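## Task

The left gripper holds a brown sock. Fasten it to an unused peg on the sock dryer so that it dangles from it. Keep the left gripper shut on the sock until a peg has it, or it drops. At the end the dryer must still hang from its rail, and every sock that was already clipped must still be clipped. Then open the gripper and move the arm away. It only counts if the sock stays on the peg without the robot holding it.

## Robot and tools

Robot: two 6-joint arms, left_arm and right_arm, each with a parallel gripper. The names are labels only, not sides of an image. Each scene starts with a sock already held in one gripper (brown in left, navy in right, per the scene's goal) and a sock dryer hanging from a rail. The task for the next scene arrives in the result of finished_scene.

Frame: every pose in results is in one shared scene frame. The origin is on the table top midway between the arms, +x points out over the table, +z points up, and left_arm sits on the +y side. Positions are in metres and orientations are quaternions (w, x, y, z). The printed hand position can be off from the true one, more so when the arm is stretched far. The fingers point along the gripper's +z axis and close along its y axis. end_effector_position is the point between the finger pads, about 1 cm short of the tips.

execute_actions, argument actions: a list of actions run one after another. Each action is a table of at most 15 rows. Each row lasts one control step (1/30 s); if fewer than 15 rows are given, the last row repeats to fill 15 steps. Every row is one flat list of 14 numbers covering both arms even if one is idle: left_arm waist, shoulder, elbow, wrist pitch, wrist yaw, wrist roll, opening, then the same seven for right_arm. The six joint numbers are absolute target angles in radians, in the same convention as Joint positions prints them, not offsets. Opening is a target on a -1 (closed) to +1 (fully open) scale. An empty actions list only returns state and images.

Joint ranges as stated (URDF signs): waist -2.618 to 3.054, shoulder 0.000 to 3.142, elbow 0.000 to 3.142, wrist pitch -1.571 to 1.571, wrist yaw -1.571 to 1.571, wrist roll -2.094 to 2.094. Shoulder and wrist pitch are sign-flipped on both arms in everything you send and read, so in your numbers shoulder spans -3.142 to 0.000 and wrist pitch spans -1.571 to 1.571 mirrored. A call is refused if a target is more than 0.036 rad beyond a range end and also further out than the last reported angle. True ends may differ from the stated ones by up to 0.036 rad; overshooting targets get clipped to the real end, and the result then says "joint sent to its limit" (its absence does not prove more room exists).

Motion limits: each step the target a joint receives stays within a lead of its measured angle: 0.202 rad waist, 0.258 shoulder, 0.238 elbow, 0.573 wrist pitch, 0.522 wrist yaw and roll. If the targets would move the gripper more than 70 mm from where it is, all joints of that arm are scaled back. Large moves therefore need several actions, and an unfinished move may not complete on its own: resend the remainder. "Joint targets" in a result shows what the joints are currently driven toward; resend those values to hold still.

Gripping: grip_measured is the measured finger opening on the command scale; Joint positions gives it in metres (0.094 m fully open). Readings may be off by about 1 mm, fixed per gripper per scene. To keep the sock, always command an opening below grip_measured, about 0.03 below for a firm hold. Pads push roughly 50 to 62 N at most; very thin parts (under about 2 mm) get less force. Keep the gripper closed until the sock is secured by a peg, then open and retract.

Result lines: the state line gives each arm's pose; Joint positions and Joint velocities list each arm's joints in the order above plus the pad gap (m, m/s). STEP READINGS show joint angles at sampled steps; HELD with an arm label means part of that arm's row was held back. "joint command not followed" means the clearance check altered or blocked some joint targets. MOTOR HOT warns at 75 °C; at 90 °C the arm stops for 10 s, and at 100 °C the arm goes limp and falls (OVER-TEMPERATURE FAULT). Holding loads heats motors, so avoid long strained holds.

zoom_image: camera is one of cam_high, cam_low, cam_left_wrist, cam_right_wrist (all 504x504); region is [x0, y0, x1, y1] in that camera's latest image pixels, origin top-left, at most 504 by 504. Use it to check peg and sock alignment.

finished_scene: argument scene is the integer number of the current scene. It ends that scene permanently after the last command has been held, and reports success.

Avoid: dropping the sock, pulling the dryer off its rail, knocking off already-clipped socks, pushing rigid items off the table, hard or pressing contact between the arms, slams and very hard pushes. Random brief tugs may act on the held sock or loose objects.

Each tool is called after "Call:" by a JSON object that holds its "method" and its "body".

## Session

Call:
{"method": "execute_actions", "body": {"actions": []}}

Scene clock: 0.00 s.
left_arm: end_effector_position=(+0.3114, +0.3045, +0.3766) grip_measured=-0.964 end_effector_quat_wxyz=(+0.706, +0.124, +0.687, -0.117) | right_arm: end_effector_position=(+0.4071, -0.2769, +0.4089) grip_measured=+1.000 end_effector_quat_wxyz=(+0.707, -0.043, +0.704, +0.042)
Joint names: [waist, shoulder, elbow, wrist pitch, wrist yaw, wrist roll]
Joint positions: left_arm=[ 0.07  -0.835  0.819 -0.042  0.326  0.006  0.002] | right_arm=[-0.007 -1.037  1.045  0.004  0.004 -0.002  0.094]
Joint velocities: left_arm=[ 0.007 -0.017  0.012 -0.022 -0.095  0.007 -0.   ] | right_arm=[0.012 0.002 0.007 0.022 0.022 0.066 0.   ]
Joint targets: left_arm=[0.070 -0.828 0.833 -0.051 0.326 0.004] | right_arm=[-0.007 -1.029 1.055 0.003 0.004 -0.004]

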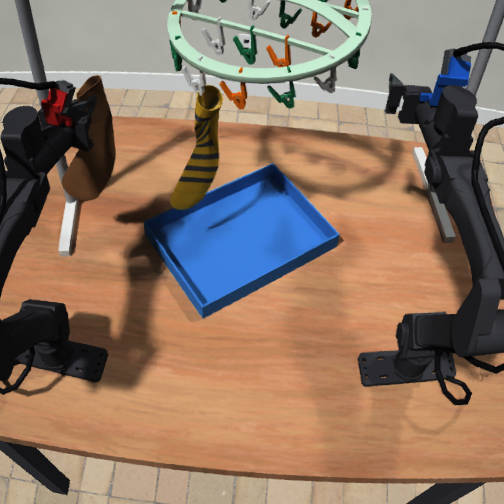

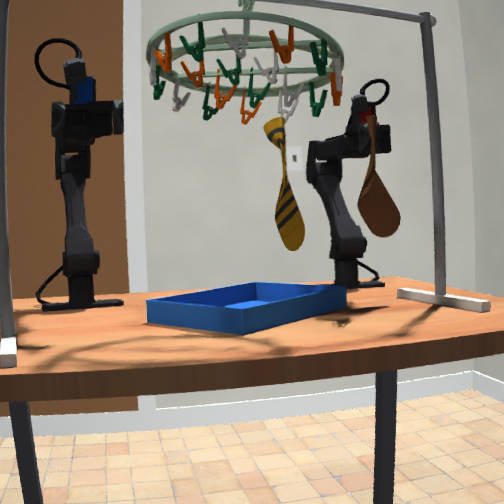

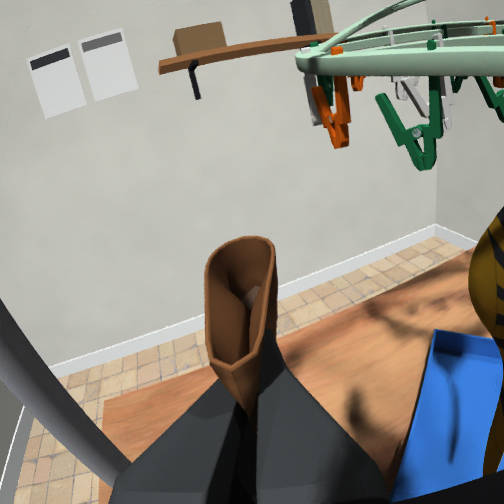

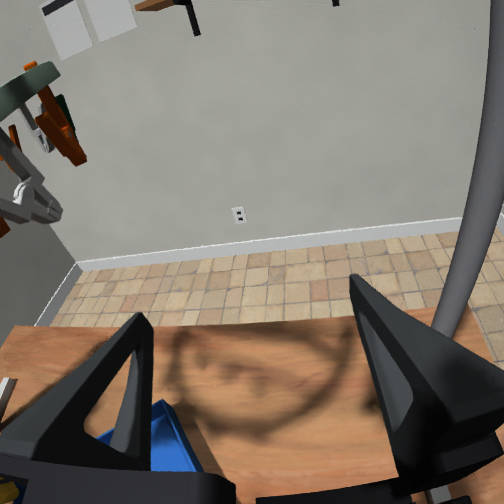

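Call:
{"method": "execute_actions", "body": {"actions": [[[0.070,-0.828,0.833,-0.051,0.326,0.004,-1,-0.007,-1.029,1.055,0.003,0.004,-0.004,1]]]}}

Scene clock: 6.23 s.
left_arm: end_effector_position=(+0.3114, +0.3045, +0.3766) grip_measured=-0.964 end_effector_quat_wxyz=(+0.706, +0.124, +0.687, -0.117) | right_arm: end_effector_position=(+0.4071, -0.2769, +0.4089) grip_measured=+1.000 end_effector_quat_wxyz=(+0.707, -0.043, +0.704, +0.042)
Joint names: [waist, shoulder, elbow, wrist pitch, wrist yaw, wrist roll]
Joint positions: left_arm=[ 0.07  -0.835  0.819 -0.042  0.326  0.006  0.002] | right_arm=[-0.007 -1.037  1.045  0.004  0.004 -0.002  0.094]
Joint velocities: left_arm=[ 0.012 -0.012  0.002  0.051  0.022 -0.037 -0.001] | right_arm=[ 0.007 -0.017  0.017 -0.051  0.095  0.007  0.   ]
Joint targets: left_arm=[0.070 -0.828 0.833 -0.051 0.326 0.004] | right_arm=[-0.007 -1.029 1.055 0.003 0.004 -0.004]
Step readings (joint positions):
0: left_arm=[0.070 -0.835 0.819 -0.042 0.326 0.006] | right_arm=[-0.007 -1.037 1.045 0.004 0.004 -0.002]
1: left_arm=[0.070 -0.835 0.819 -0.042 0.326 0.006] | right_arm=[-0.007 -1.037 1.045 0.004 0.004 -0.002]
2: left_arm=[0.070 -0.835 0.819 -0.042 0.326 0.006] | right_arm=[-0.007 -1.037 1.045 0.004 0.004 -0.002]
4: left_arm=[0.070 -0.835 0.819 -0.042 0.326 0.006] | right_arm=[-0.007 -1.037 1.045 0.004 0.004 -0.002]
8: left_arm=[0.070 -0.835 0.819 -0.042 0.326 0.006] | right_arm=[-0.007 -1.037 1.045 0.004 0.004 -0.002]
15: Joint positions above

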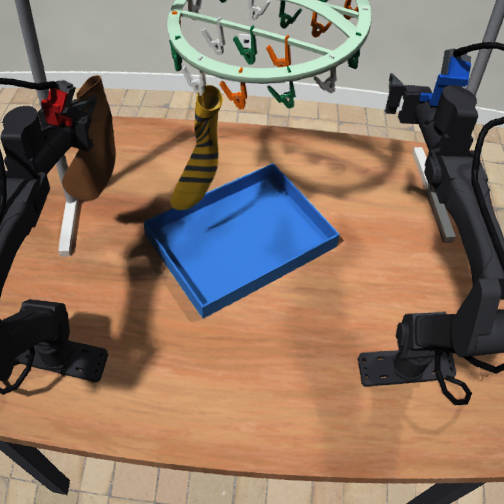

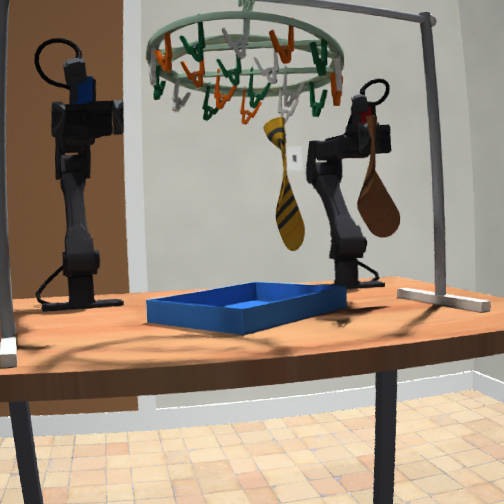

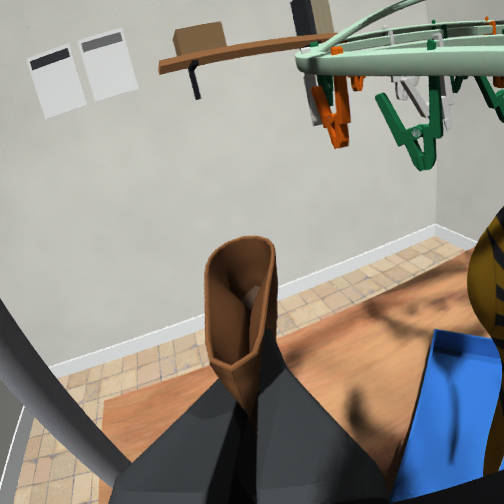

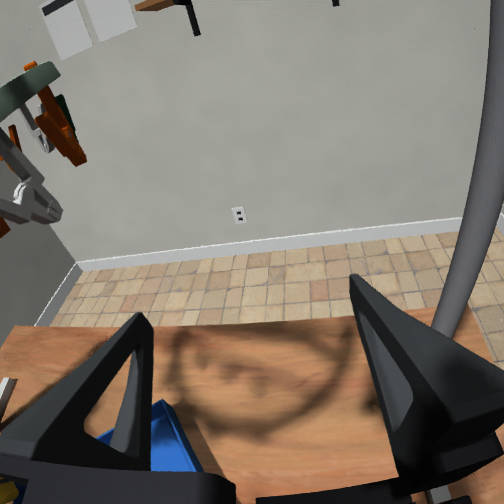

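Call:
{"method": "zoom_image", "body": {"camera": "cam_high", "region": [150, 0, 390, 130]}}

Call:
{"method": "zoom_image", "body": {"camera": "cam_low", "region": [130, 0, 410, 160]}}

Call:
{"method": "zoom_image", "body": {"camera": "cam_left_wrist", "region": [290, 20, 504, 200]}}

Region (150, 0, 390, 130) of cam_high's 504x504 image, scaled by 2.100, with more detail than that image has; it fills the top 273 rows of this view, and the rest is white.

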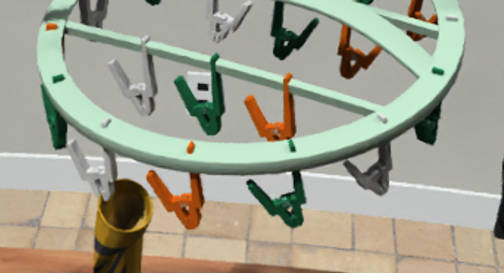

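Region (130, 0, 410, 160) of cam_low's 504x504 image, scaled by 1.800, with more detail than that image has; it fills the top 288 rows of this view, and the rest is white.

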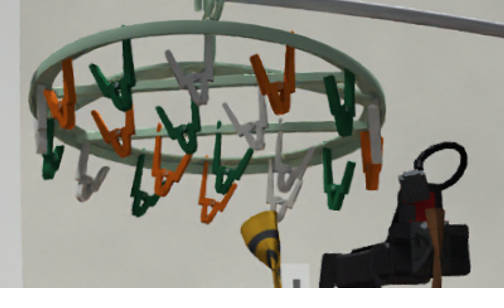

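Region (290, 20, 504, 200) of cam_left_wrist's 504x504 image, scaled by 2.355, with more detail than that image has; it fills the top 424 rows of this view, and the rest is white.

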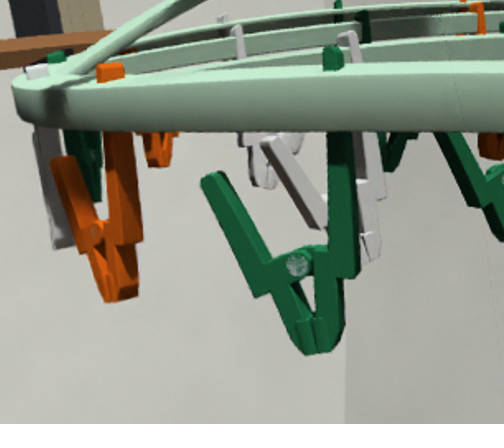

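Call:
{"method": "execute_actions", "body": {"actions": [[[0.070,-0.828,0.833,-0.051,0.326,0.004,-1,-0.007,-0.96,1.04,0.06,0.004,-0.004,1],[0.070,-0.828,0.833,-0.051,0.326,0.004,-1,-0.007,-0.96,1.04,0.06,0.004,-0.004,1],[0.070,-0.828,0.833,-0.051,0.326,0.004,-1,-0.007,-0.96,1.04,0.06,0.004,-0.004,1],[0.070,-0.828,0.833,-0.051,0.326,0.004,-1,-0.007,-0.96,1.04,0.06,0.004,-0.004,1],[0.070,-0.828,0.833,-0.051,0.326,0.004,-1,-0.007,-0.96,1.04,0.06,0.004,-0.004,1],[0.070,-0.828,0.833,-0.051,0.326,0.004,-1,-0.007,-0.96,1.04,0.06,0.004,-0.004,1],[0.070,-0.828,0.833,-0.051,0.326,0.004,-1,-0.007,-0.96,1.04,0.06,0.004,-0.004,1],[0.070,-0.828,0.833,-0.051,0.326,0.004,-1,-0.007,-0.89,1.02,0.12,0.004,-0.004,1]],[[0.070,-0.828,0.833,-0.051,0.326,0.004,-1,-0.007,-0.75,0.99,0.23,0.004,-0.004,1]],[[0.070,-0.828,0.833,-0.051,0.326,0.004,-1,-0.007,-0.6,0.96,0.35,0.004,-0.004,1]],[[0.070,-0.828,0.833,-0.051,0.326,0.004,-1,-0.007,-0.6,0.96,0.35,0.004,-0.004,1]]]}}

Scene clock: 119.37 s.
left_arm: end_effector_position=(+0.3114, +0.3045, +0.3766) grip_measured=-0.964 end_effector_quat_wxyz=(+0.706, +0.124, +0.687, -0.117) | right_arm: end_effector_position=(+0.2878, -0.2917, +0.4150) grip_measured=+1.000 end_effector_quat_wxyz=(+0.713, -0.043, +0.698, +0.042)
Joint names: [waist, shoulder, elbow, wrist pitch, wrist yaw, wrist roll]
Joint positions: left_arm=[ 0.07  -0.835  0.819 -0.042  0.326  0.006  0.002] | right_arm=[-0.007 -0.598  0.958  0.339  0.004 -0.002  0.094]
Joint velocities: left_arm=[ 0.002  0.002 -0.017 -0.022 -0.095 -0.007  0.001] | right_arm=[-0.007  0.022 -0.017  0.007  0.007 -0.007  0.   ]
Joint targets: left_arm=[0.070 -0.828 0.833 -0.051 0.326 0.004] | right_arm=[-0.007 -0.600 0.960 0.350 0.004 -0.004]
Step readings (joint positions; steps 1 to 15: 1st action; 16 to 30: 2nd action; 31 to 45: 3rd action; 46 to 60: 4th action):
0: left_arm=[0.070 -0.835 0.819 -0.042 0.326 0.006] | right_arm=[-0.007 -1.037 1.045 0.004 0.004 -0.002]
1: left_arm=[0.070 -0.835 0.819 -0.042 0.326 0.006] | right_arm=[-0.007 -1.032 1.045 0.010 0.004 -0.002]
2: left_arm=[0.070 -0.835 0.819 -0.042 0.326 0.006] | right_arm=[-0.007 -1.022 1.042 0.022 0.004 -0.002]
4: left_arm=[0.070 -0.835 0.819 -0.042 0.326 0.006] | right_arm=[-0.007 -0.998 1.039 0.039 0.004 -0.002]
8: left_arm=[0.070 -0.835 0.819 -0.042 0.326 0.006] | right_arm=[-0.007 -0.966 1.038 0.046 0.004 -0.002]
15: left_arm=[0.070 -0.835 0.819 -0.042 0.326 0.006] | right_arm=[-0.007 -0.902 1.024 0.093 0.004 -0.002]
16: left_arm=[0.070 -0.835 0.819 -0.042 0.326 0.006] | right_arm=[-0.007 -0.889 1.020 0.103 0.004 -0.002]
17: left_arm=[0.070 -0.835 0.819 -0.042 0.326 0.006] | right_arm=[-0.007 -0.863 1.005 0.130 0.004 -0.002]
19: left_arm=[0.070 -0.835 0.819 -0.042 0.326 0.006] | right_arm=[-0.007 -0.801 0.987 0.179 0.004 -0.002]
23: left_arm=[0.070 -0.835 0.819 -0.042 0.326 0.006] | right_arm=[-0.007 -0.749 0.987 0.192 0.004 -0.002]
30: left_arm=[0.070 -0.835 0.819 -0.042 0.326 0.006] | right_arm=[-0.007 -0.749 0.987 0.214 0.004 -0.002]
31: left_arm=[0.070 -0.835 0.819 -0.042 0.326 0.006] | right_arm=[-0.007 -0.738 0.984 0.224 0.004 -0.002]
32: left_arm=[0.070 -0.835 0.819 -0.042 0.326 0.006] | right_arm=[-0.007 -0.711 0.972 0.250 0.004 -0.002]
34: left_arm=[0.070 -0.835 0.819 -0.042 0.326 0.006] | right_arm=[-0.007 -0.649 0.958 0.298 0.004 -0.002]
38: left_arm=[0.070 -0.835 0.819 -0.042 0.326 0.006] | right_arm=[-0.007 -0.598 0.958 0.311 0.004 -0.002]
45: left_arm=[0.070 -0.835 0.819 -0.042 0.326 0.006] | right_arm=[-0.007 -0.598 0.958 0.334 0.004 -0.002]
46: left_arm=[0.070 -0.835 0.819 -0.042 0.326 0.006] | right_arm=[-0.007 -0.598 0.958 0.336 0.004 -0.002]
47: left_arm=[0.070 -0.835 0.819 -0.042 0.326 0.006] | right_arm=[-0.007 -0.598 0.958 0.336 0.004 -0.002]
49: left_arm=[0.070 -0.835 0.819 -0.042 0.326 0.006] | right_arm=[-0.007 -0.598 0.958 0.337 0.004 -0.002]
53: left_arm=[0.070 -0.835 0.819 -0.042 0.326 0.006] | right_arm=[-0.007 -0.598 0.958 0.339 0.004 -0.002]
60: Joint positions above

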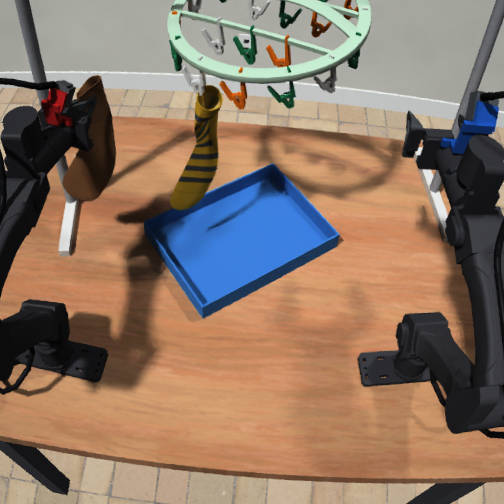

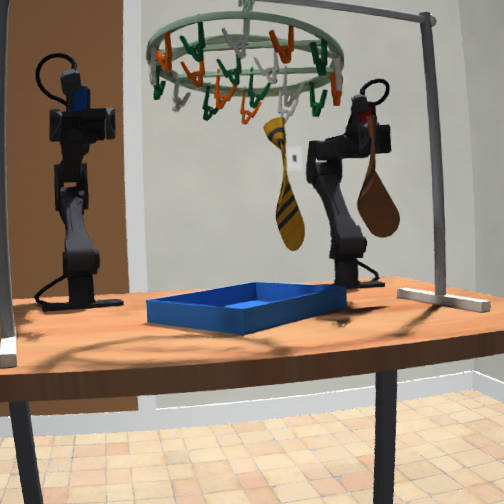

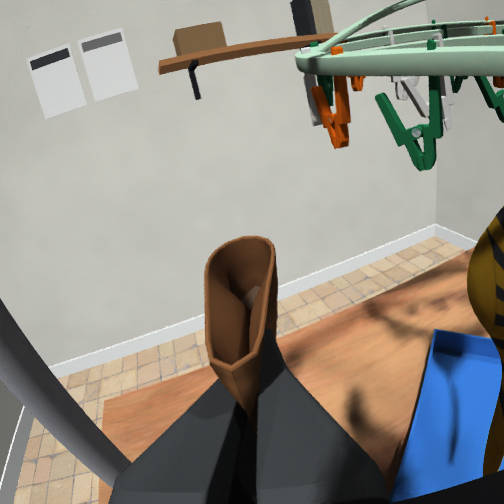

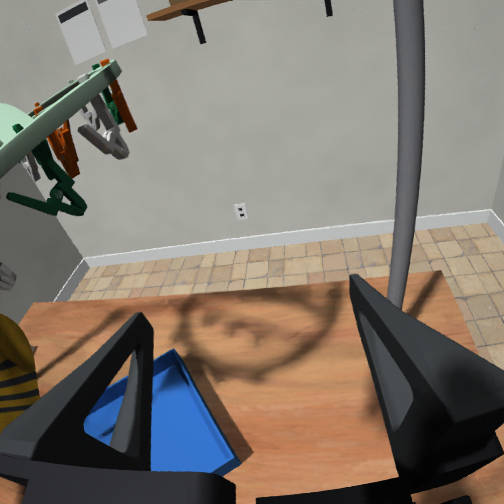

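Call:
{"method": "execute_actions", "body": {"actions": [[[0.070,-0.828,0.833,-0.051,0.326,0.004,-1,0.15,-0.6,0.96,0.35,0.004,-0.004,1]],[[0.070,-0.828,0.833,-0.051,0.326,0.004,-1,0.32,-0.6,0.96,0.35,0.004,-0.004,1]],[[0.070,-0.828,0.833,-0.051,0.326,0.004,-1,0.5,-0.6,0.96,0.35,0.004,-0.004,1]]]}}

Scene clock: 134.13 s.
left_arm: end_effector_position=(+0.3114, +0.3045, +0.3766) grip_measured=-0.964 end_effector_quat_wxyz=(+0.706, +0.124, +0.687, -0.117) | right_arm: end_effector_position=(+0.2408, -0.1725, +0.4143) grip_measured=+1.000 end_effector_quat_wxyz=(+0.679, -0.214, +0.667, +0.218)
Joint names: [waist, shoulder, elbow, wrist pitch, wrist yaw, wrist roll]
Joint positions: left_arm=[ 0.07  -0.835  0.819 -0.042  0.326  0.006  0.002] | right_arm=[ 0.493 -0.598  0.958  0.342  0.002  0.     0.094]
Joint velocities: left_arm=[ 0.022  0.002  0.012 -0.037 -0.066  0.037 -0.   ] | right_arm=[ 0.012 -0.012  0.017  0.051 -0.066 -0.007  0.   ]
Joint targets: left_arm=[0.070 -0.828 0.833 -0.051 0.326 0.004] | right_arm=[0.500 -0.600 0.960 0.350 0.004 -0.004]
Step readings (joint positions; steps 1 to 15: 1st action; 16 to 30: 2nd action; 31 to 45: 3rd action):
0: left_arm=[0.070 -0.835 0.819 -0.042 0.326 0.006] | right_arm=[-0.007 -0.598 0.958 0.339 0.004 -0.002]
1: left_arm=[0.070 -0.835 0.819 -0.042 0.326 0.006] | right_arm=[0.016 -0.598 0.958 0.339 0.014 -0.001]
2: left_arm=[0.070 -0.835 0.819 -0.042 0.326 0.006] | right_arm=[0.066 -0.598 0.958 0.339 0.015 -0.001]
4: left_arm=[0.070 -0.835 0.819 -0.042 0.326 0.006] | right_arm=[0.130 -0.598 0.958 0.340 0.005 -0.001]
8: left_arm=[0.070 -0.835 0.819 -0.042 0.326 0.006] | right_arm=[0.143 -0.598 0.958 0.340 0.003 -0.001]
15: left_arm=[0.070 -0.835 0.819 -0.042 0.326 0.006] | right_arm=[0.143 -0.598 0.958 0.340 0.003 -0.001]
16: left_arm=[0.070 -0.835 0.819 -0.042 0.326 0.006] | right_arm=[0.168 -0.598 0.958 0.340 0.015 -0.000]
17: left_arm=[0.070 -0.835 0.819 -0.042 0.326 0.006] | right_arm=[0.226 -0.598 0.958 0.340 0.016 -0.000]
19: left_arm=[0.070 -0.835 0.819 -0.042 0.326 0.006] | right_arm=[0.298 -0.598 0.958 0.341 0.005 -0.000]
23: left_arm=[0.070 -0.835 0.819 -0.042 0.326 0.006] | right_arm=[0.313 -0.598 0.958 0.341 0.003 -0.000]
30: left_arm=[0.070 -0.835 0.819 -0.042 0.326 0.006] | right_arm=[0.313 -0.598 0.958 0.341 0.003 -0.000]
31: left_arm=[0.070 -0.835 0.819 -0.042 0.326 0.006] | right_arm=[0.340 -0.598 0.958 0.341 0.015 0.000]
32: left_arm=[0.070 -0.835 0.819 -0.042 0.326 0.006] | right_arm=[0.401 -0.598 0.958 0.341 0.016 0.000]
34: left_arm=[0.070 -0.835 0.819 -0.042 0.326 0.006] | right_arm=[0.478 -0.598 0.958 0.342 0.005 0.000]
38: left_arm=[0.070 -0.835 0.819 -0.042 0.326 0.006] | right_arm=[0.493 -0.598 0.958 0.342 0.002 0.000]
45: Joint positions above

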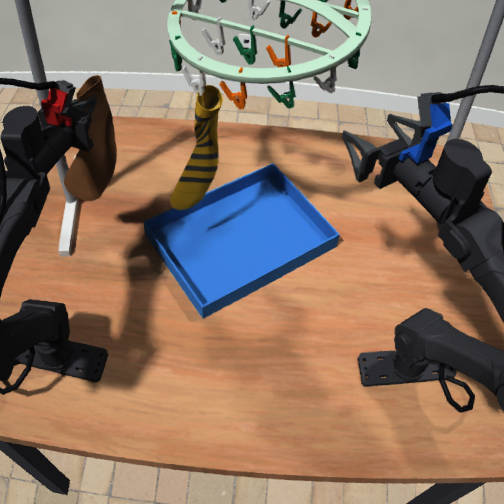

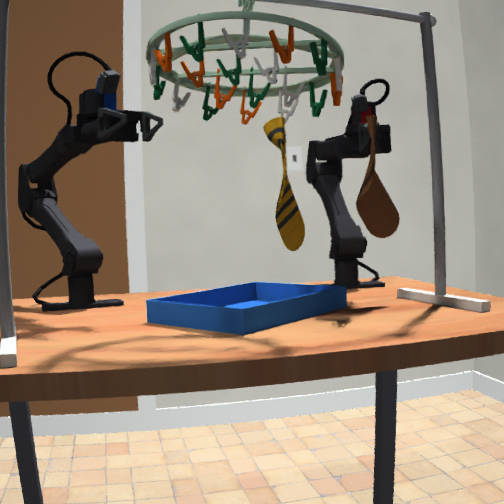

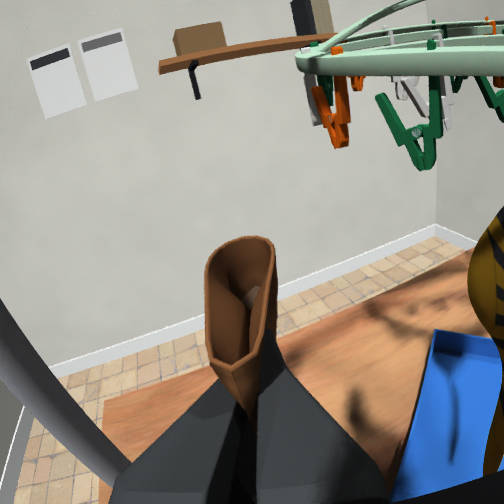

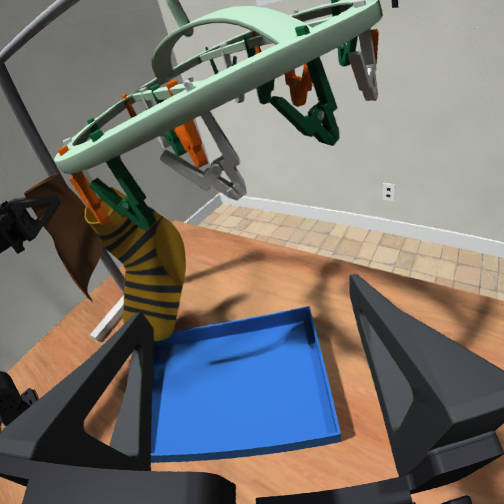

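Call:
{"method": "execute_actions", "body": {"actions": [[[0.07,-0.81,0.833,-0.03,0.326,0.004,-1,0.5,-0.605,0.97,0.356,0.004,-0.004,0.95],[0.07,-0.795,0.833,-0.015,0.326,0.004,-1,0.5,-0.61,0.98,0.362,0.004,-0.004,0.9],[0.07,-0.78,0.833,0.0,0.326,0.004,-1,0.5,-0.615,0.99,0.368,0.004,-0.004,0.85],[0.07,-0.765,0.833,0.016,0.326,0.004,-1,0.5,-0.62,1.0,0.374,0.004,-0.004,0.8],[0.07,-0.75,0.833,0.032,0.326,0.004,-1,0.5,-0.625,1.01,0.38,0.004,-0.004,0.75],[0.07,-0.735,0.833,0.048,0.326,0.004,-1,0.5,-0.63,1.02,0.386,0.004,-0.004,0.7],[0.07,-0.72,0.833,0.064,0.326,0.004,-1,0.5,-0.634,1.03,0.392,0.004,-0.004,0.65],[0.07,-0.705,0.833,0.08,0.326,0.004,-1,0.5,-0.639,1.04,0.398,0.004,-0.004,0.6],[0.07,-0.69,0.833,0.096,0.326,0.004,-1,0.5,-0.644,1.05,0.404,0.004,-0.004,0.55],[0.07,-0.675,0.833,0.112,0.326,0.004,-1,0.5,-0.649,1.06,0.41,0.004,-0.004,0.5],[0.07,-0.66,0.833,0.128,0.326,0.004,-1,0.5,-0.653,1.07,0.416,0.004,-0.004,0.45],[0.07,-0.645,0.833,0.144,0.326,0.004,-1,0.5,-0.658,1.08,0.422,0.004,-0.004,0.4],[0.07,-0.63,0.833,0.16,0.326,0.004,-1,0.5,-0.663,1.09,0.428,0.004,-0.004,0.4],[0.07,-0.615,0.833,0.176,0.326,0.004,-1,0.5,-0.668,1.1,0.434,0.004,-0.004,0.4],[0.07,-0.6,0.833,0.192,0.326,0.004,-1,0.5,-0.672,1.11,0.44,0.004,-0.004,0.4]],[[0.07,-0.585,0.833,0.208,0.326,0.004,-1,0.5,-0.677,1.12,0.446,0.004,-0.004,0.4],[0.07,-0.57,0.833,0.224,0.326,0.004,-1,0.5,-0.682,1.13,0.452,0.004,-0.004,0.4],[0.07,-0.555,0.833,0.24,0.326,0.004,-1,0.5,-0.687,1.14,0.458,0.004,-0.004,0.4],[0.07,-0.54,0.833,0.256,0.326,0.004,-1,0.5,-0.692,1.15,0.464,0.004,-0.004,0.4],[0.07,-0.525,0.833,0.272,0.326,0.004,-1,0.5,-0.696,1.16,0.47,0.004,-0.004,0.4],[0.07,-0.51,0.833,0.288,0.326,0.004,-1,0.5,-0.701,1.17,0.476,0.004,-0.004,0.4],[0.07,-0.495,0.833,0.304,0.326,0.004,-1,0.5,-0.706,1.18,0.482,0.004,-0.004,0.4],[0.07,-0.48,0.833,0.32,0.326,0.004,-1,0.5,-0.711,1.19,0.488,0.004,-0.004,0.4],[0.07,-0.465,0.833,0.336,0.326,0.004,-1,0.5,-0.716,1.2,0.494,0.004,-0.004,0.4],[0.07,-0.45,0.833,0.352,0.326,0.004,-1,0.5,-0.72,1.21,0.5,0.004,-0.004,0.4],[0.07,-0.435,0.833,0.368,0.326,0.004,-1,0.5,-0.725,1.22,0.506,0.004,-0.004,0.4],[0.07,-0.42,0.833,0.384,0.326,0.004,-1,0.5,-0.73,1.23,0.512,0.004,-0.004,0.4],[0.07,-0.405,0.833,0.4,0.326,0.004,-1,0.5,-0.735,1.24,0.518,0.004,-0.004,0.4],[0.07,-0.39,0.833,0.416,0.326,0.004,-1,0.5,-0.74,1.25,0.522,0.004,-0.004,0.4],[0.07,-0.375,0.833,0.43,0.326,0.004,-1,0.5,-0.744,1.262,0.525,0.004,-0.004,0.4]],[[0.05,-0.375,0.833,0.43,0.316,0.004,-1,0.5,-0.744,1.262,0.525,0.004,-0.004,0.4],[0.03,-0.375,0.833,0.43,0.308,0.004,-1,0.5,-0.744,1.262,0.525,0.004,-0.004,0.4],[0.01,-0.375,0.833,0.43,0.30,0.004,-1,0.5,-0.744,1.262,0.525,0.004,-0.004,0.4],[-0.01,-0.375,0.833,0.43,0.292,0.004,-1,0.5,-0.744,1.262,0.525,0.004,-0.004,0.4],[-0.03,-0.375,0.833,0.43,0.284,0.004,-1,0.5,-0.744,1.262,0.525,0.004,-0.004,0.4],[-0.05,-0.375,0.833,0.43,0.276,0.004,-1,0.5,-0.744,1.262,0.525,0.004,-0.004,0.4],[-0.07,-0.375,0.833,0.43,0.268,0.004,-1,0.5,-0.744,1.262,0.525,0.004,-0.004,0.4],[-0.09,-0.375,0.833,0.43,0.26,0.004,-1,0.5,-0.744,1.262,0.525,0.004,-0.004,0.4],[-0.11,-0.375,0.833,0.43,0.252,0.004,-1,0.5,-0.744,1.262,0.525,0.004,-0.004,0.4],[-0.13,-0.375,0.833,0.43,0.244,0.004,-1,0.5,-0.744,1.262,0.525,0.004,-0.004,0.4],[-0.15,-0.375,0.833,0.43,0.236,0.004,-1,0.5,-0.744,1.262,0.525,0.004,-0.004,0.4],[-0.17,-0.375,0.833,0.43,0.228,0.004,-1,0.5,-0.744,1.262,0.525,0.004,-0.004,0.4],[-0.19,-0.375,0.833,0.43,0.22,0.004,-1,0.5,-0.744,1.262,0.525,0.004,-0.004,0.4],[-0.21,-0.375,0.833,0.43,0.212,0.004,-1,0.5,-0.744,1.262,0.525,0.004,-0.004,0.4],[-0.23,-0.375,0.833,0.43,0.204,0.004,-1,0.5,-0.744,1.262,0.525,0.004,-0.004,0.4]]]}}

Scene clock: 235.67 s.
left_arm: end_effector_position=(+0.1825, +0.2668, +0.3754) grip_measured=-0.964 end_effector_quat_wxyz=(+0.684, +0.183, +0.683, -0.179) | right_arm: end_effector_position=(+0.2400, -0.1731, +0.4653) grip_measured=+0.403 end_effector_quat_wxyz=(+0.671, -0.217, +0.675, +0.216)
Joint names: [waist, shoulder, elbow, wrist pitch, wrist yaw, wrist roll]
Joint positions: left_arm=[-0.186 -0.393  0.819  0.428  0.245  0.006  0.002] | right_arm=[ 0.493 -0.734  1.241  0.514  0.002  0.     0.066]
Joint velocities: left_arm=[-0.584  0.007  0.007  0.022 -0.198 -0.022 -0.   ] | right_arm=[ 0.022 -0.012 -0.007 -0.007 -0.037  0.022  0.   ]
Joint targets: left_arm=[-0.230 -0.375 0.833 0.430 0.204 0.004] | right_arm=[0.500 -0.744 1.262 0.525 0.004 -0.004]
Step readings (joint positions; steps 1 to 15: 1st action; 16 to 30: 2nd action; 31 to 45: 3rd action):
0: left_arm=[0.070 -0.835 0.819 -0.042 0.326 0.006] | right_arm=[0.493 -0.598 0.958 0.342 0.002 0.000]
1: left_arm=[0.070 -0.835 0.819 -0.041 0.326 0.006] | right_arm=[0.493 -0.598 0.958 0.342 0.002 0.000]
2: left_arm=[0.070 -0.835 0.819 -0.038 0.326 0.006] | right_arm=[0.493 -0.598 0.958 0.343 0.002 0.000]
4: left_arm=[0.070 -0.824 0.819 -0.020 0.326 0.006] | right_arm=[0.493 -0.601 0.963 0.352 0.002 0.000]
8: left_arm=[0.070 -0.767 0.819 0.030 0.326 0.006] | right_arm=[0.493 -0.622 0.998 0.371 0.002 0.000]
15: left_arm=[0.070 -0.652 0.819 0.123 0.326 0.006] | right_arm=[0.493 -0.654 1.071 0.406 0.002 0.000]
16: left_arm=[0.070 -0.637 0.819 0.138 0.326 0.006] | right_arm=[0.493 -0.659 1.081 0.411 0.002 0.000]
17: left_arm=[0.070 -0.623 0.819 0.154 0.326 0.006] | right_arm=[0.493 -0.663 1.091 0.416 0.002 0.000]
19: left_arm=[0.070 -0.593 0.819 0.186 0.326 0.006] | right_arm=[0.493 -0.673 1.111 0.428 0.002 0.000]
23: left_arm=[0.070 -0.533 0.819 0.250 0.326 0.006] | right_arm=[0.493 -0.693 1.150 0.452 0.002 0.000]
30: left_arm=[0.070 -0.426 0.819 0.362 0.326 0.006] | right_arm=[0.493 -0.727 1.221 0.493 0.002 0.000]
31: left_arm=[0.068 -0.412 0.819 0.376 0.326 0.006] | right_arm=[0.493 -0.731 1.229 0.497 0.002 0.000]
32: left_arm=[0.062 -0.402 0.819 0.386 0.324 0.006] | right_arm=[0.493 -0.733 1.235 0.498 0.002 0.000]
34: left_arm=[0.033 -0.393 0.819 0.399 0.317 0.006] | right_arm=[0.493 -0.734 1.240 0.501 0.002 0.000]
38: left_arm=[-0.046 -0.393 0.819 0.418 0.296 0.006] | right_arm=[0.493 -0.734 1.241 0.508 0.002 0.000]
45: Joint positions above

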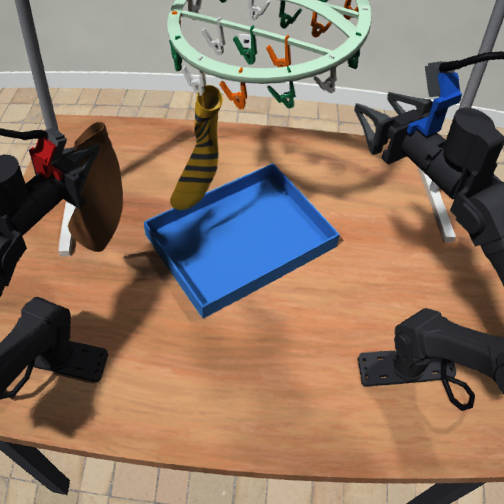

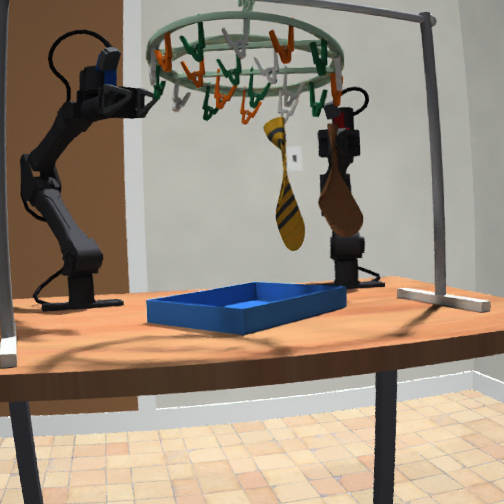

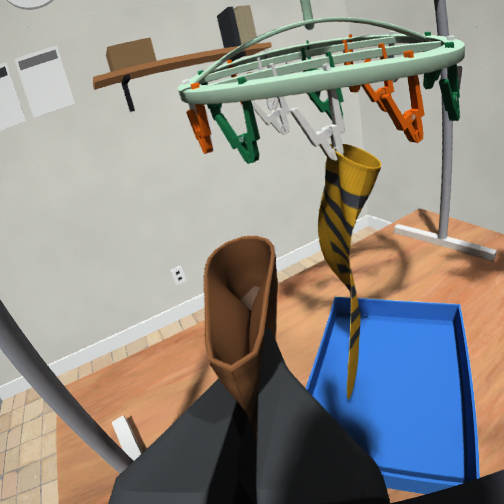

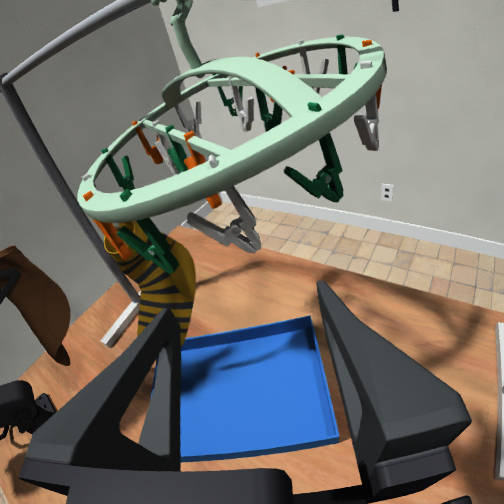

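Call:
{"method": "execute_actions", "body": {"actions": [[[-0.249,-0.375,0.833,0.43,0.197,0.004,-1,0.502,-0.75,1.263,0.519,0.004,-0.004,0.4],[-0.268,-0.375,0.833,0.43,0.19,0.004,-1,0.504,-0.756,1.264,0.513,0.004,-0.004,0.4],[-0.287,-0.375,0.833,0.43,0.183,0.004,-1,0.506,-0.763,1.265,0.507,0.004,-0.004,0.4],[-0.306,-0.375,0.833,0.43,0.176,0.004,-1,0.508,-0.769,1.266,0.501,0.004,-0.004,0.4],[-0.325,-0.375,0.833,0.43,0.169,0.004,-1,0.51,-0.775,1.267,0.495,0.004,-0.004,0.4],[-0.344,-0.375,0.833,0.43,0.162,0.004,-1,0.512,-0.782,1.268,0.489,0.004,-0.004,0.4],[-0.363,-0.375,0.833,0.43,0.155,0.004,-1,0.514,-0.788,1.269,0.483,0.004,-0.004,0.4],[-0.382,-0.375,0.833,0.43,0.148,0.004,-1,0.516,-0.794,1.27,0.477,0.004,-0.004,0.4],[-0.401,-0.375,0.833,0.43,0.141,0.004,-1,0.518,-0.8,1.271,0.471,0.004,-0.004,0.4],[-0.42,-0.375,0.833,0.43,0.134,0.004,-1,0.52,-0.807,1.272,0.465,0.004,-0.004,0.4],[-0.439,-0.375,0.833,0.43,0.127,0.004,-1,0.522,-0.813,1.273,0.459,0.004,-0.004,0.4],[-0.458,-0.375,0.833,0.43,0.12,0.004,-1,0.524,-0.819,1.274,0.453,0.004,-0.004,0.4],[-0.477,-0.375,0.833,0.43,0.113,0.004,-1,0.526,-0.826,1.275,0.447,0.004,-0.004,0.4],[-0.496,-0.375,0.833,0.43,0.106,0.004,-1,0.528,-0.832,1.276,0.441,0.004,-0.004,0.4],[-0.515,-0.375,0.833,0.43,0.1,0.004,-1,0.53,-0.838,1.278,0.435,0.004,-0.004,0.4]],[[-0.534,-0.375,0.833,0.43,0.093,0.004,-1,0.53,-0.844,1.279,0.429,0.004,-0.004,0.4],[-0.553,-0.375,0.833,0.43,0.086,0.004,-1,0.53,-0.851,1.28,0.423,0.004,-0.004,0.4],[-0.572,-0.375,0.833,0.43,0.079,0.004,-1,0.53,-0.857,1.281,0.417,0.004,-0.004,0.4],[-0.591,-0.375,0.833,0.43,0.072,0.004,-1,0.53,-0.863,1.282,0.411,0.004,-0.004,0.4],[-0.61,-0.375,0.833,0.43,0.065,0.004,-1,0.53,-0.87,1.283,0.405,0.004,-0.004,0.4],[-0.629,-0.375,0.833,0.43,0.058,0.004,-1,0.53,-0.876,1.284,0.399,0.004,-0.004,0.4],[-0.648,-0.375,0.833,0.43,0.051,0.004,-1,0.53,-0.882,1.285,0.393,0.004,-0.004,0.4],[-0.667,-0.375,0.833,0.43,0.044,0.004,-1,0.53,-0.888,1.286,0.387,0.004,-0.004,0.4],[-0.686,-0.375,0.833,0.43,0.037,0.004,-1,0.53,-0.895,1.287,0.381,0.004,-0.004,0.4],[-0.705,-0.375,0.833,0.43,0.03,0.004,-1,0.53,-0.901,1.288,0.375,0.004,-0.004,0.4],[-0.724,-0.375,0.833,0.43,0.023,0.004,-1,0.53,-0.907,1.289,0.369,0.004,-0.004,0.4],[-0.743,-0.375,0.833,0.43,0.016,0.004,-1,0.53,-0.914,1.29,0.363,0.004,-0.004,0.4],[-0.762,-0.375,0.833,0.43,0.009,0.004,-1,0.53,-0.92,1.291,0.357,0.004,-0.004,0.4],[-0.781,-0.375,0.833,0.43,0.003,0.004,-1,0.53,-0.926,1.292,0.351,0.004,-0.004,0.4],[-0.8,-0.375,0.833,0.43,0.0,0.004,-1,0.53,-0.932,1.294,0.345,0.004,-0.004,0.4]]]}}

Call:
{"method": "execute_actions", "body": {"actions": []}}

Scene clock: 248.23 s.
left_arm: end_effector_position=(+0.1286, +0.1962, +0.3748) grip_measured=-0.964 end_effector_quat_wxyz=(+0.640, +0.303, +0.640, -0.298) | right_arm: end_effector_position=(+0.2823, -0.1317, +0.4615) grip_measured=+0.403 end_effector_quat_wxyz=(+0.660, -0.229, +0.680, +0.222)
Joint names: [waist, shoulder, elbow, wrist pitch, wrist yaw, wrist roll]
Joint positions: left_arm=[-0.758 -0.393  0.819  0.43   0.034  0.006  0.002] | right_arm=[ 0.521 -0.913  1.268  0.384  0.002  0.     0.066]
Joint velocities: left_arm=[-0.559  0.007  0.007 -0.022 -0.256 -0.022  0.   ] | right_arm=[-0.007 -0.183  0.037 -0.183 -0.007 -0.066  0.   ]
Joint targets: left_arm=[-0.800 -0.375 0.833 0.430 0.000 0.004] | right_arm=[0.530 -0.932 1.294 0.345 0.004 -0.004]
Step readings (joint positions; steps 1 to 15: 1st action; 16 to 30: 2nd action):
0: left_arm=[-0.219 -0.393 0.819 0.430 0.213 0.006] | right_arm=[0.493 -0.734 1.241 0.514 0.002 0.000]
1: left_arm=[-0.222 -0.393 0.819 0.430 0.211 0.006] | right_arm=[0.493 -0.734 1.241 0.514 0.002 0.000]
2: left_arm=[-0.231 -0.393 0.819 0.430 0.208 0.006] | right_arm=[0.493 -0.735 1.241 0.514 0.002 0.000]
4: left_arm=[-0.263 -0.393 0.819 0.430 0.200 0.006] | right_arm=[0.495 -0.741 1.241 0.514 0.002 0.000]
8: left_arm=[-0.339 -0.393 0.819 0.430 0.181 0.006] | right_arm=[0.504 -0.770 1.241 0.505 0.002 0.000]
15: left_arm=[-0.472 -0.393 0.819 0.430 0.137 0.006] | right_arm=[0.518 -0.822 1.250 0.475 0.002 0.000]
16: left_arm=[-0.491 -0.393 0.819 0.430 0.130 0.006] | right_arm=[0.520 -0.827 1.252 0.469 0.002 0.000]
17: left_arm=[-0.510 -0.393 0.819 0.430 0.124 0.006] | right_arm=[0.521 -0.833 1.254 0.463 0.002 0.000]
19: left_arm=[-0.548 -0.393 0.819 0.430 0.110 0.006] | right_arm=[0.521 -0.843 1.257 0.450 0.002 0.000]
23: left_arm=[-0.625 -0.393 0.819 0.430 0.083 0.006] | right_arm=[0.521 -0.867 1.262 0.425 0.002 0.000]
30: Joint positions above

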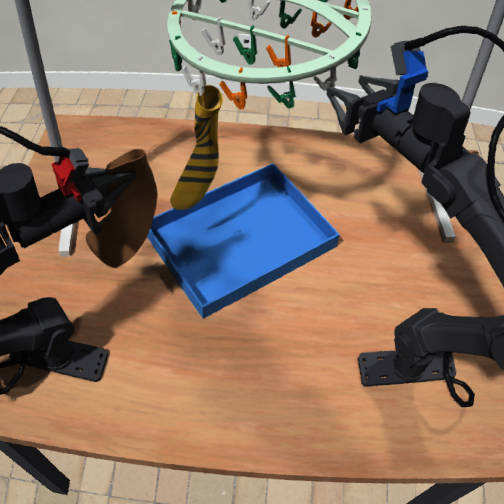

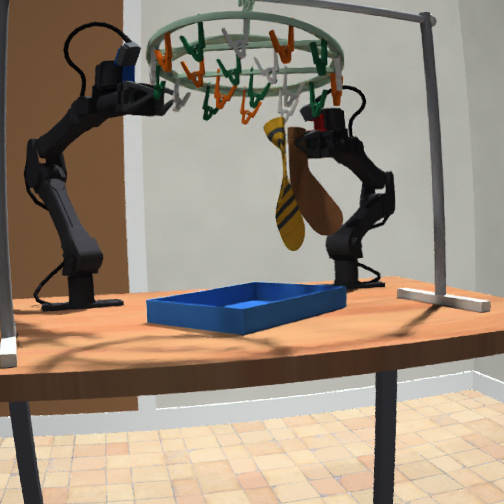

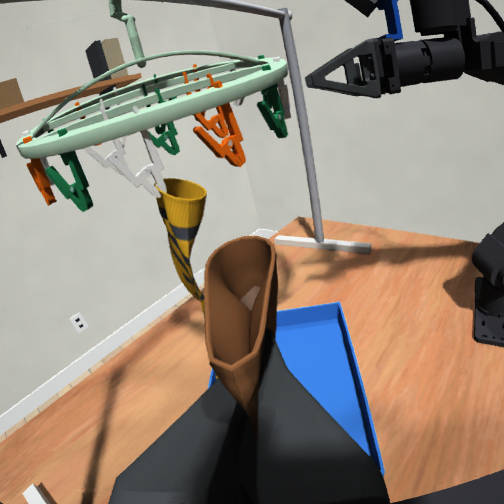

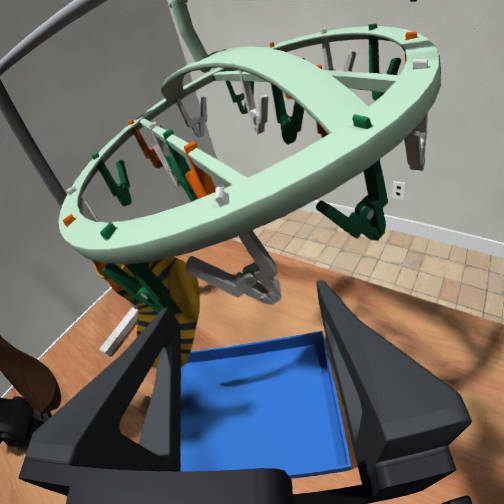

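Scene clock: 248.23 s.
left_arm: end_effector_position=(+0.1286, +0.1962, +0.3748) grip_measured=-0.964 end_effector_quat_wxyz=(+0.640, +0.303, +0.640, -0.298) | right_arm: end_effector_position=(+0.2823, -0.1317, +0.4615) grip_measured=+0.403 end_effector_quat_wxyz=(+0.660, -0.229, +0.680, +0.222)
Joint names: [waist, shoulder, elbow, wrist pitch, wrist yaw, wrist roll]
Joint positions: left_arm=[-0.758 -0.393  0.819  0.43   0.034  0.006  0.002] | right_arm=[ 0.521 -0.913  1.268  0.384  0.002  0.     0.066]
Joint velocities: left_arm=[-0.559  0.007  0.007 -0.022 -0.256 -0.022  0.   ] | right_arm=[-0.007 -0.183  0.037 -0.183 -0.007 -0.066  0.   ]
Joint targets: left_arm=[-0.800 -0.375 0.833 0.430 0.000 0.004] | right_arm=[0.530 -0.932 1.294 0.345 0.004 -0.004]

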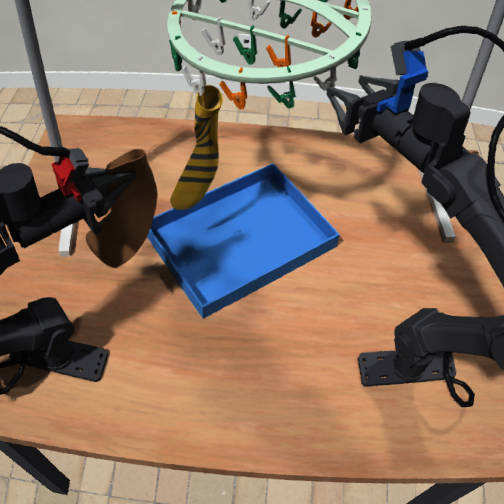

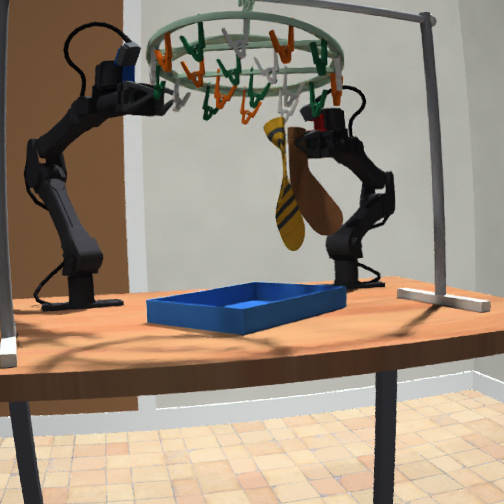

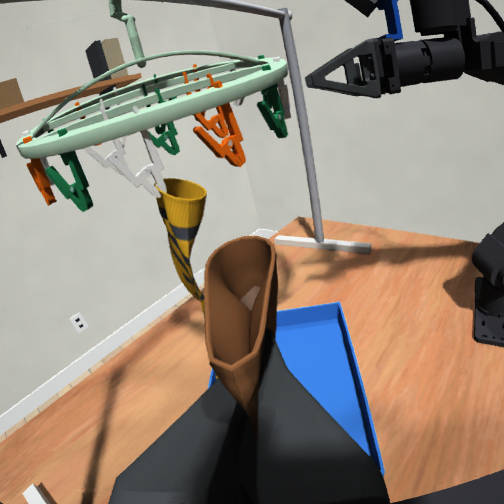

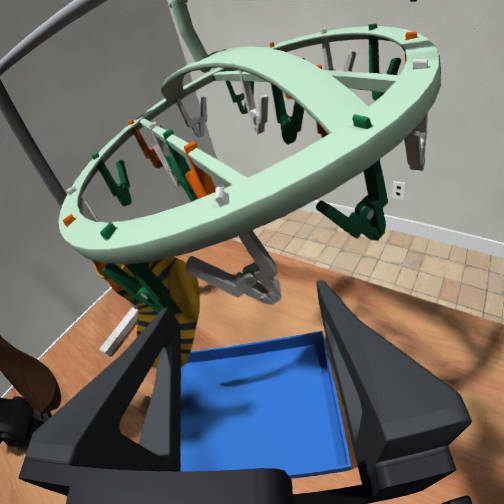

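Call:
{"method": "execute_actions", "body": {"actions": []}}

Call:
{"method": "zoom_image", "body": {"camera": "cam_left_wrist", "region": [180, 20, 400, 180]}}

Call:
{"method": "zoom_image", "body": {"camera": "cam_low", "region": [80, 30, 260, 150]}}

Scene clock: 259.30 s.
left_arm: end_effector_position=(+0.1267, +0.1946, +0.3748) grip_measured=-0.964 end_effector_quat_wxyz=(+0.639, +0.305, +0.639, -0.300) | right_arm: end_effector_position=(+0.2866, -0.1283, +0.4635) grip_measured=+0.403 end_effector_quat_wxyz=(+0.664, -0.228, +0.677, +0.223)
Joint names: [waist, shoulder, elbow, wrist pitch, wrist yaw, wrist roll]
Joint positions: left_arm=[-0.789 -0.393  0.819  0.43   0.009  0.006  0.002] | right_arm=[ 0.521 -0.929  1.269  0.359  0.002  0.     0.066]
Joint velocities: left_arm=[ 0.002  0.002 -0.012  0.037 -0.007  0.022 -0.   ] | right_arm=[-0.007  0.007 -0.017 -0.037  0.037  0.051  0.   ]
Joint targets: left_arm=[-0.800 -0.375 0.833 0.430 -0.000 0.004] | right_arm=[0.530 -0.932 1.294 0.345 0.004 -0.004]

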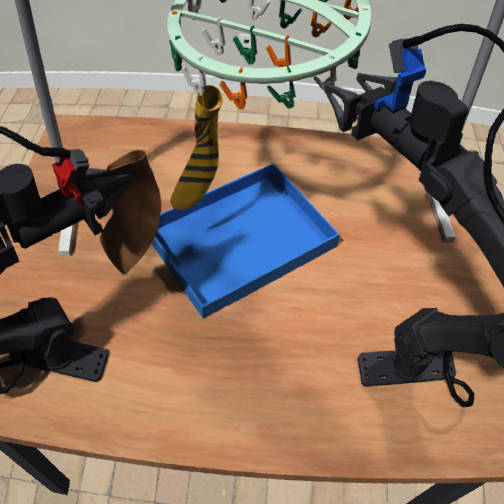

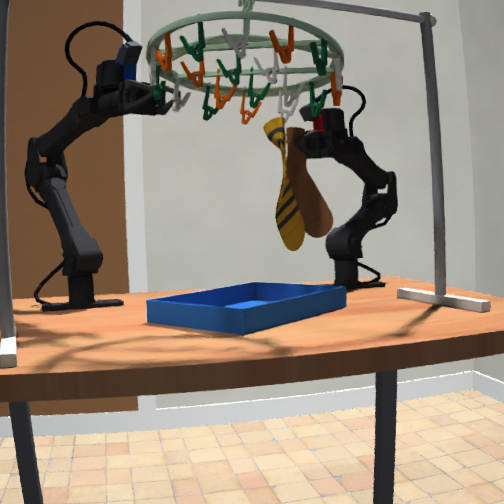

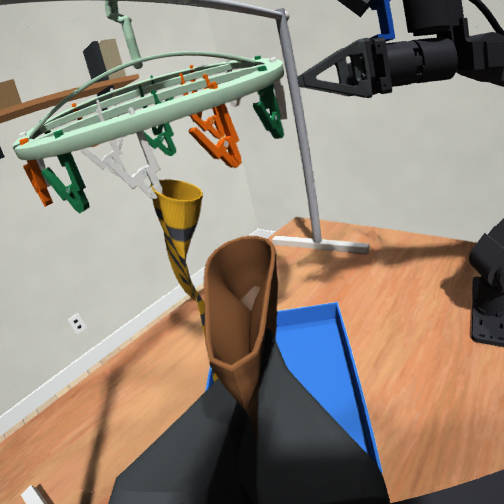

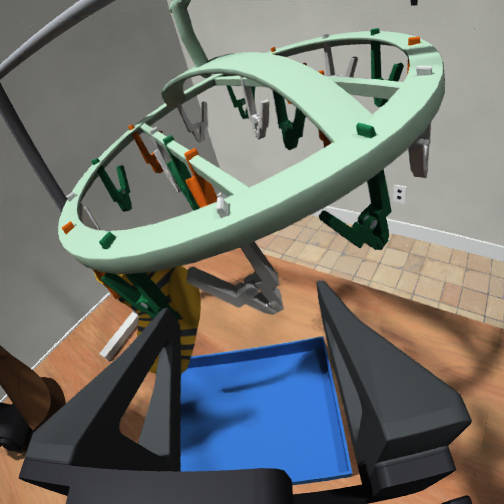

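Region (180, 20, 400, 180) of cam_left_wrist's 504x504 image, scaled by 2.291, with more detail than that image has; it fills the top 367 rows of this view, and the rest is white.

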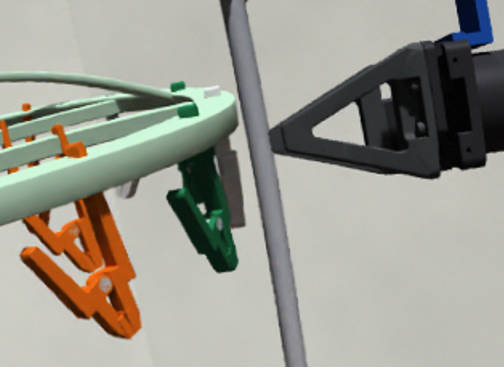

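Region (80, 30, 260, 150) of cam_low's 504x504 image, scaled by 2.800, with more detail than that image has.

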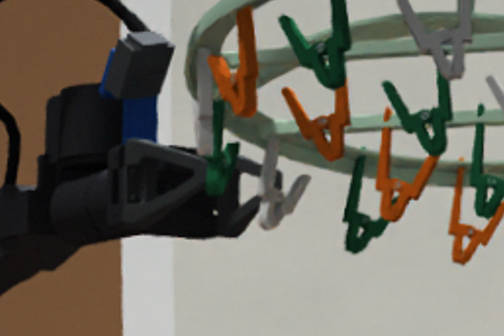

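Call:
{"method": "execute_actions", "body": {"actions": [[[-0.8,-0.375,0.833,0.43,0,0.004,-1,0.532,-0.932,1.27,0.335,0.004,-0.024,0.42],[-0.8,-0.375,0.833,0.43,0,0.004,-1,0.534,-0.933,1.26,0.325,0.004,-0.044,0.44],[-0.8,-0.375,0.833,0.43,0,0.004,-1,0.536,-0.934,1.25,0.315,0.004,-0.064,0.46],[-0.8,-0.375,0.833,0.43,0,0.004,-1,0.538,-0.935,1.24,0.305,0.004,-0.084,0.48],[-0.8,-0.375,0.833,0.43,0,0.004,-1,0.54,-0.936,1.23,0.295,0.004,-0.104,0.5],[-0.8,-0.375,0.833,0.43,0,0.004,-1,0.542,-0.937,1.22,0.285,0.004,-0.124,0.52],[-0.8,-0.375,0.833,0.43,0,0.004,-1,0.544,-0.938,1.21,0.275,0.004,-0.144,0.54],[-0.8,-0.375,0.833,0.43,0,0.004,-1,0.546,-0.939,1.2,0.265,0.004,-0.164,0.56],[-0.8,-0.375,0.833,0.43,0,0.004,-1,0.548,-0.94,1.195,0.253,0.004,-0.184,0.58],[-0.8,-0.375,0.833,0.43,0,0.004,-1,0.55,-0.94,1.19,0.242,0.004,-0.2,0.6]]]}}

Scene clock: 271.60 s.
left_arm: end_effector_position=(+0.1267, +0.1946, +0.3747) grip_measured=-0.964 end_effector_quat_wxyz=(+0.639, +0.305, +0.639, -0.300) | right_arm: end_effector_position=(+0.2926, -0.1153, +0.4463) grip_measured=+0.597 end_effector_quat_wxyz=(+0.678, -0.291, +0.652, +0.173)
Joint names: [waist, shoulder, elbow, wrist pitch, wrist yaw, wrist roll]
Joint positions: left_arm=[-0.789 -0.393  0.819  0.431  0.009  0.006  0.002] | right_arm=[ 0.541 -0.938  1.193  0.275  0.002 -0.171  0.075]
Joint velocities: left_arm=[-0.012  0.017 -0.007  0.022  0.022 -0.007 -0.001] | right_arm=[ 0.007 -0.002  0.007 -0.037  0.051 -0.154 -0.   ]
Joint targets: left_arm=[-0.800 -0.375 0.833 0.430 -0.000 0.004] | right_arm=[0.550 -0.940 1.190 0.242 0.004 -0.200]
Step readings (joint positions):
0: left_arm=[-0.789 -0.393 0.819 0.430 0.009 0.006] | right_arm=[0.521 -0.929 1.269 0.359 0.002 0.000]
1: left_arm=[-0.789 -0.393 0.819 0.430 0.009 0.006] | right_arm=[0.521 -0.929 1.269 0.358 0.002 -0.002]
2: left_arm=[-0.789 -0.393 0.819 0.430 0.009 0.006] | right_arm=[0.522 -0.929 1.269 0.355 0.002 -0.008]
4: left_arm=[-0.789 -0.393 0.819 0.431 0.009 0.006] | right_arm=[0.525 -0.929 1.263 0.341 0.002 -0.028]
8: left_arm=[-0.789 -0.393 0.819 0.431 0.009 0.006] | right_arm=[0.534 -0.929 1.227 0.307 0.002 -0.087]
15: Joint positions above

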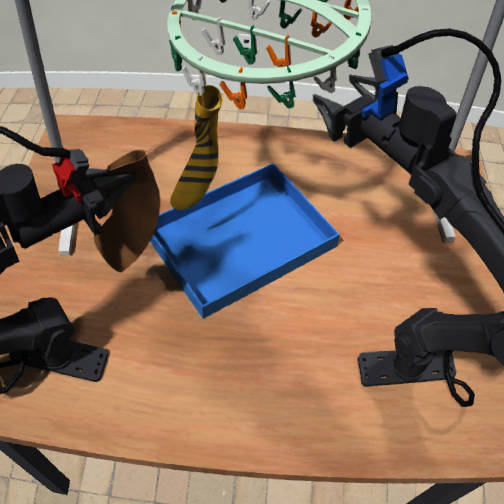

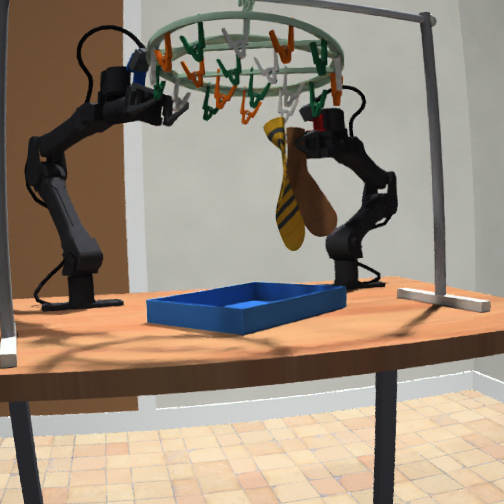

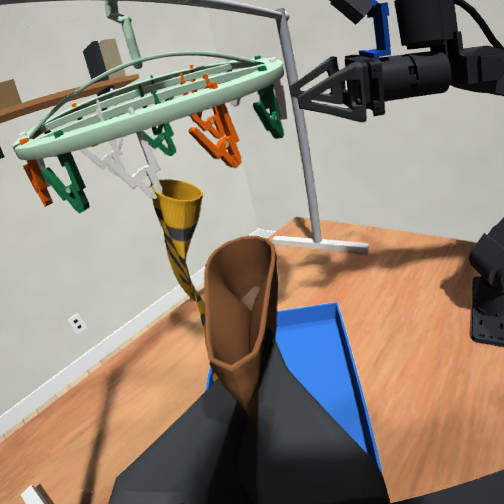

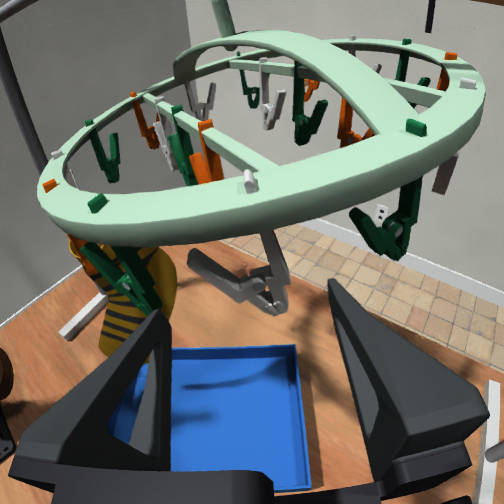

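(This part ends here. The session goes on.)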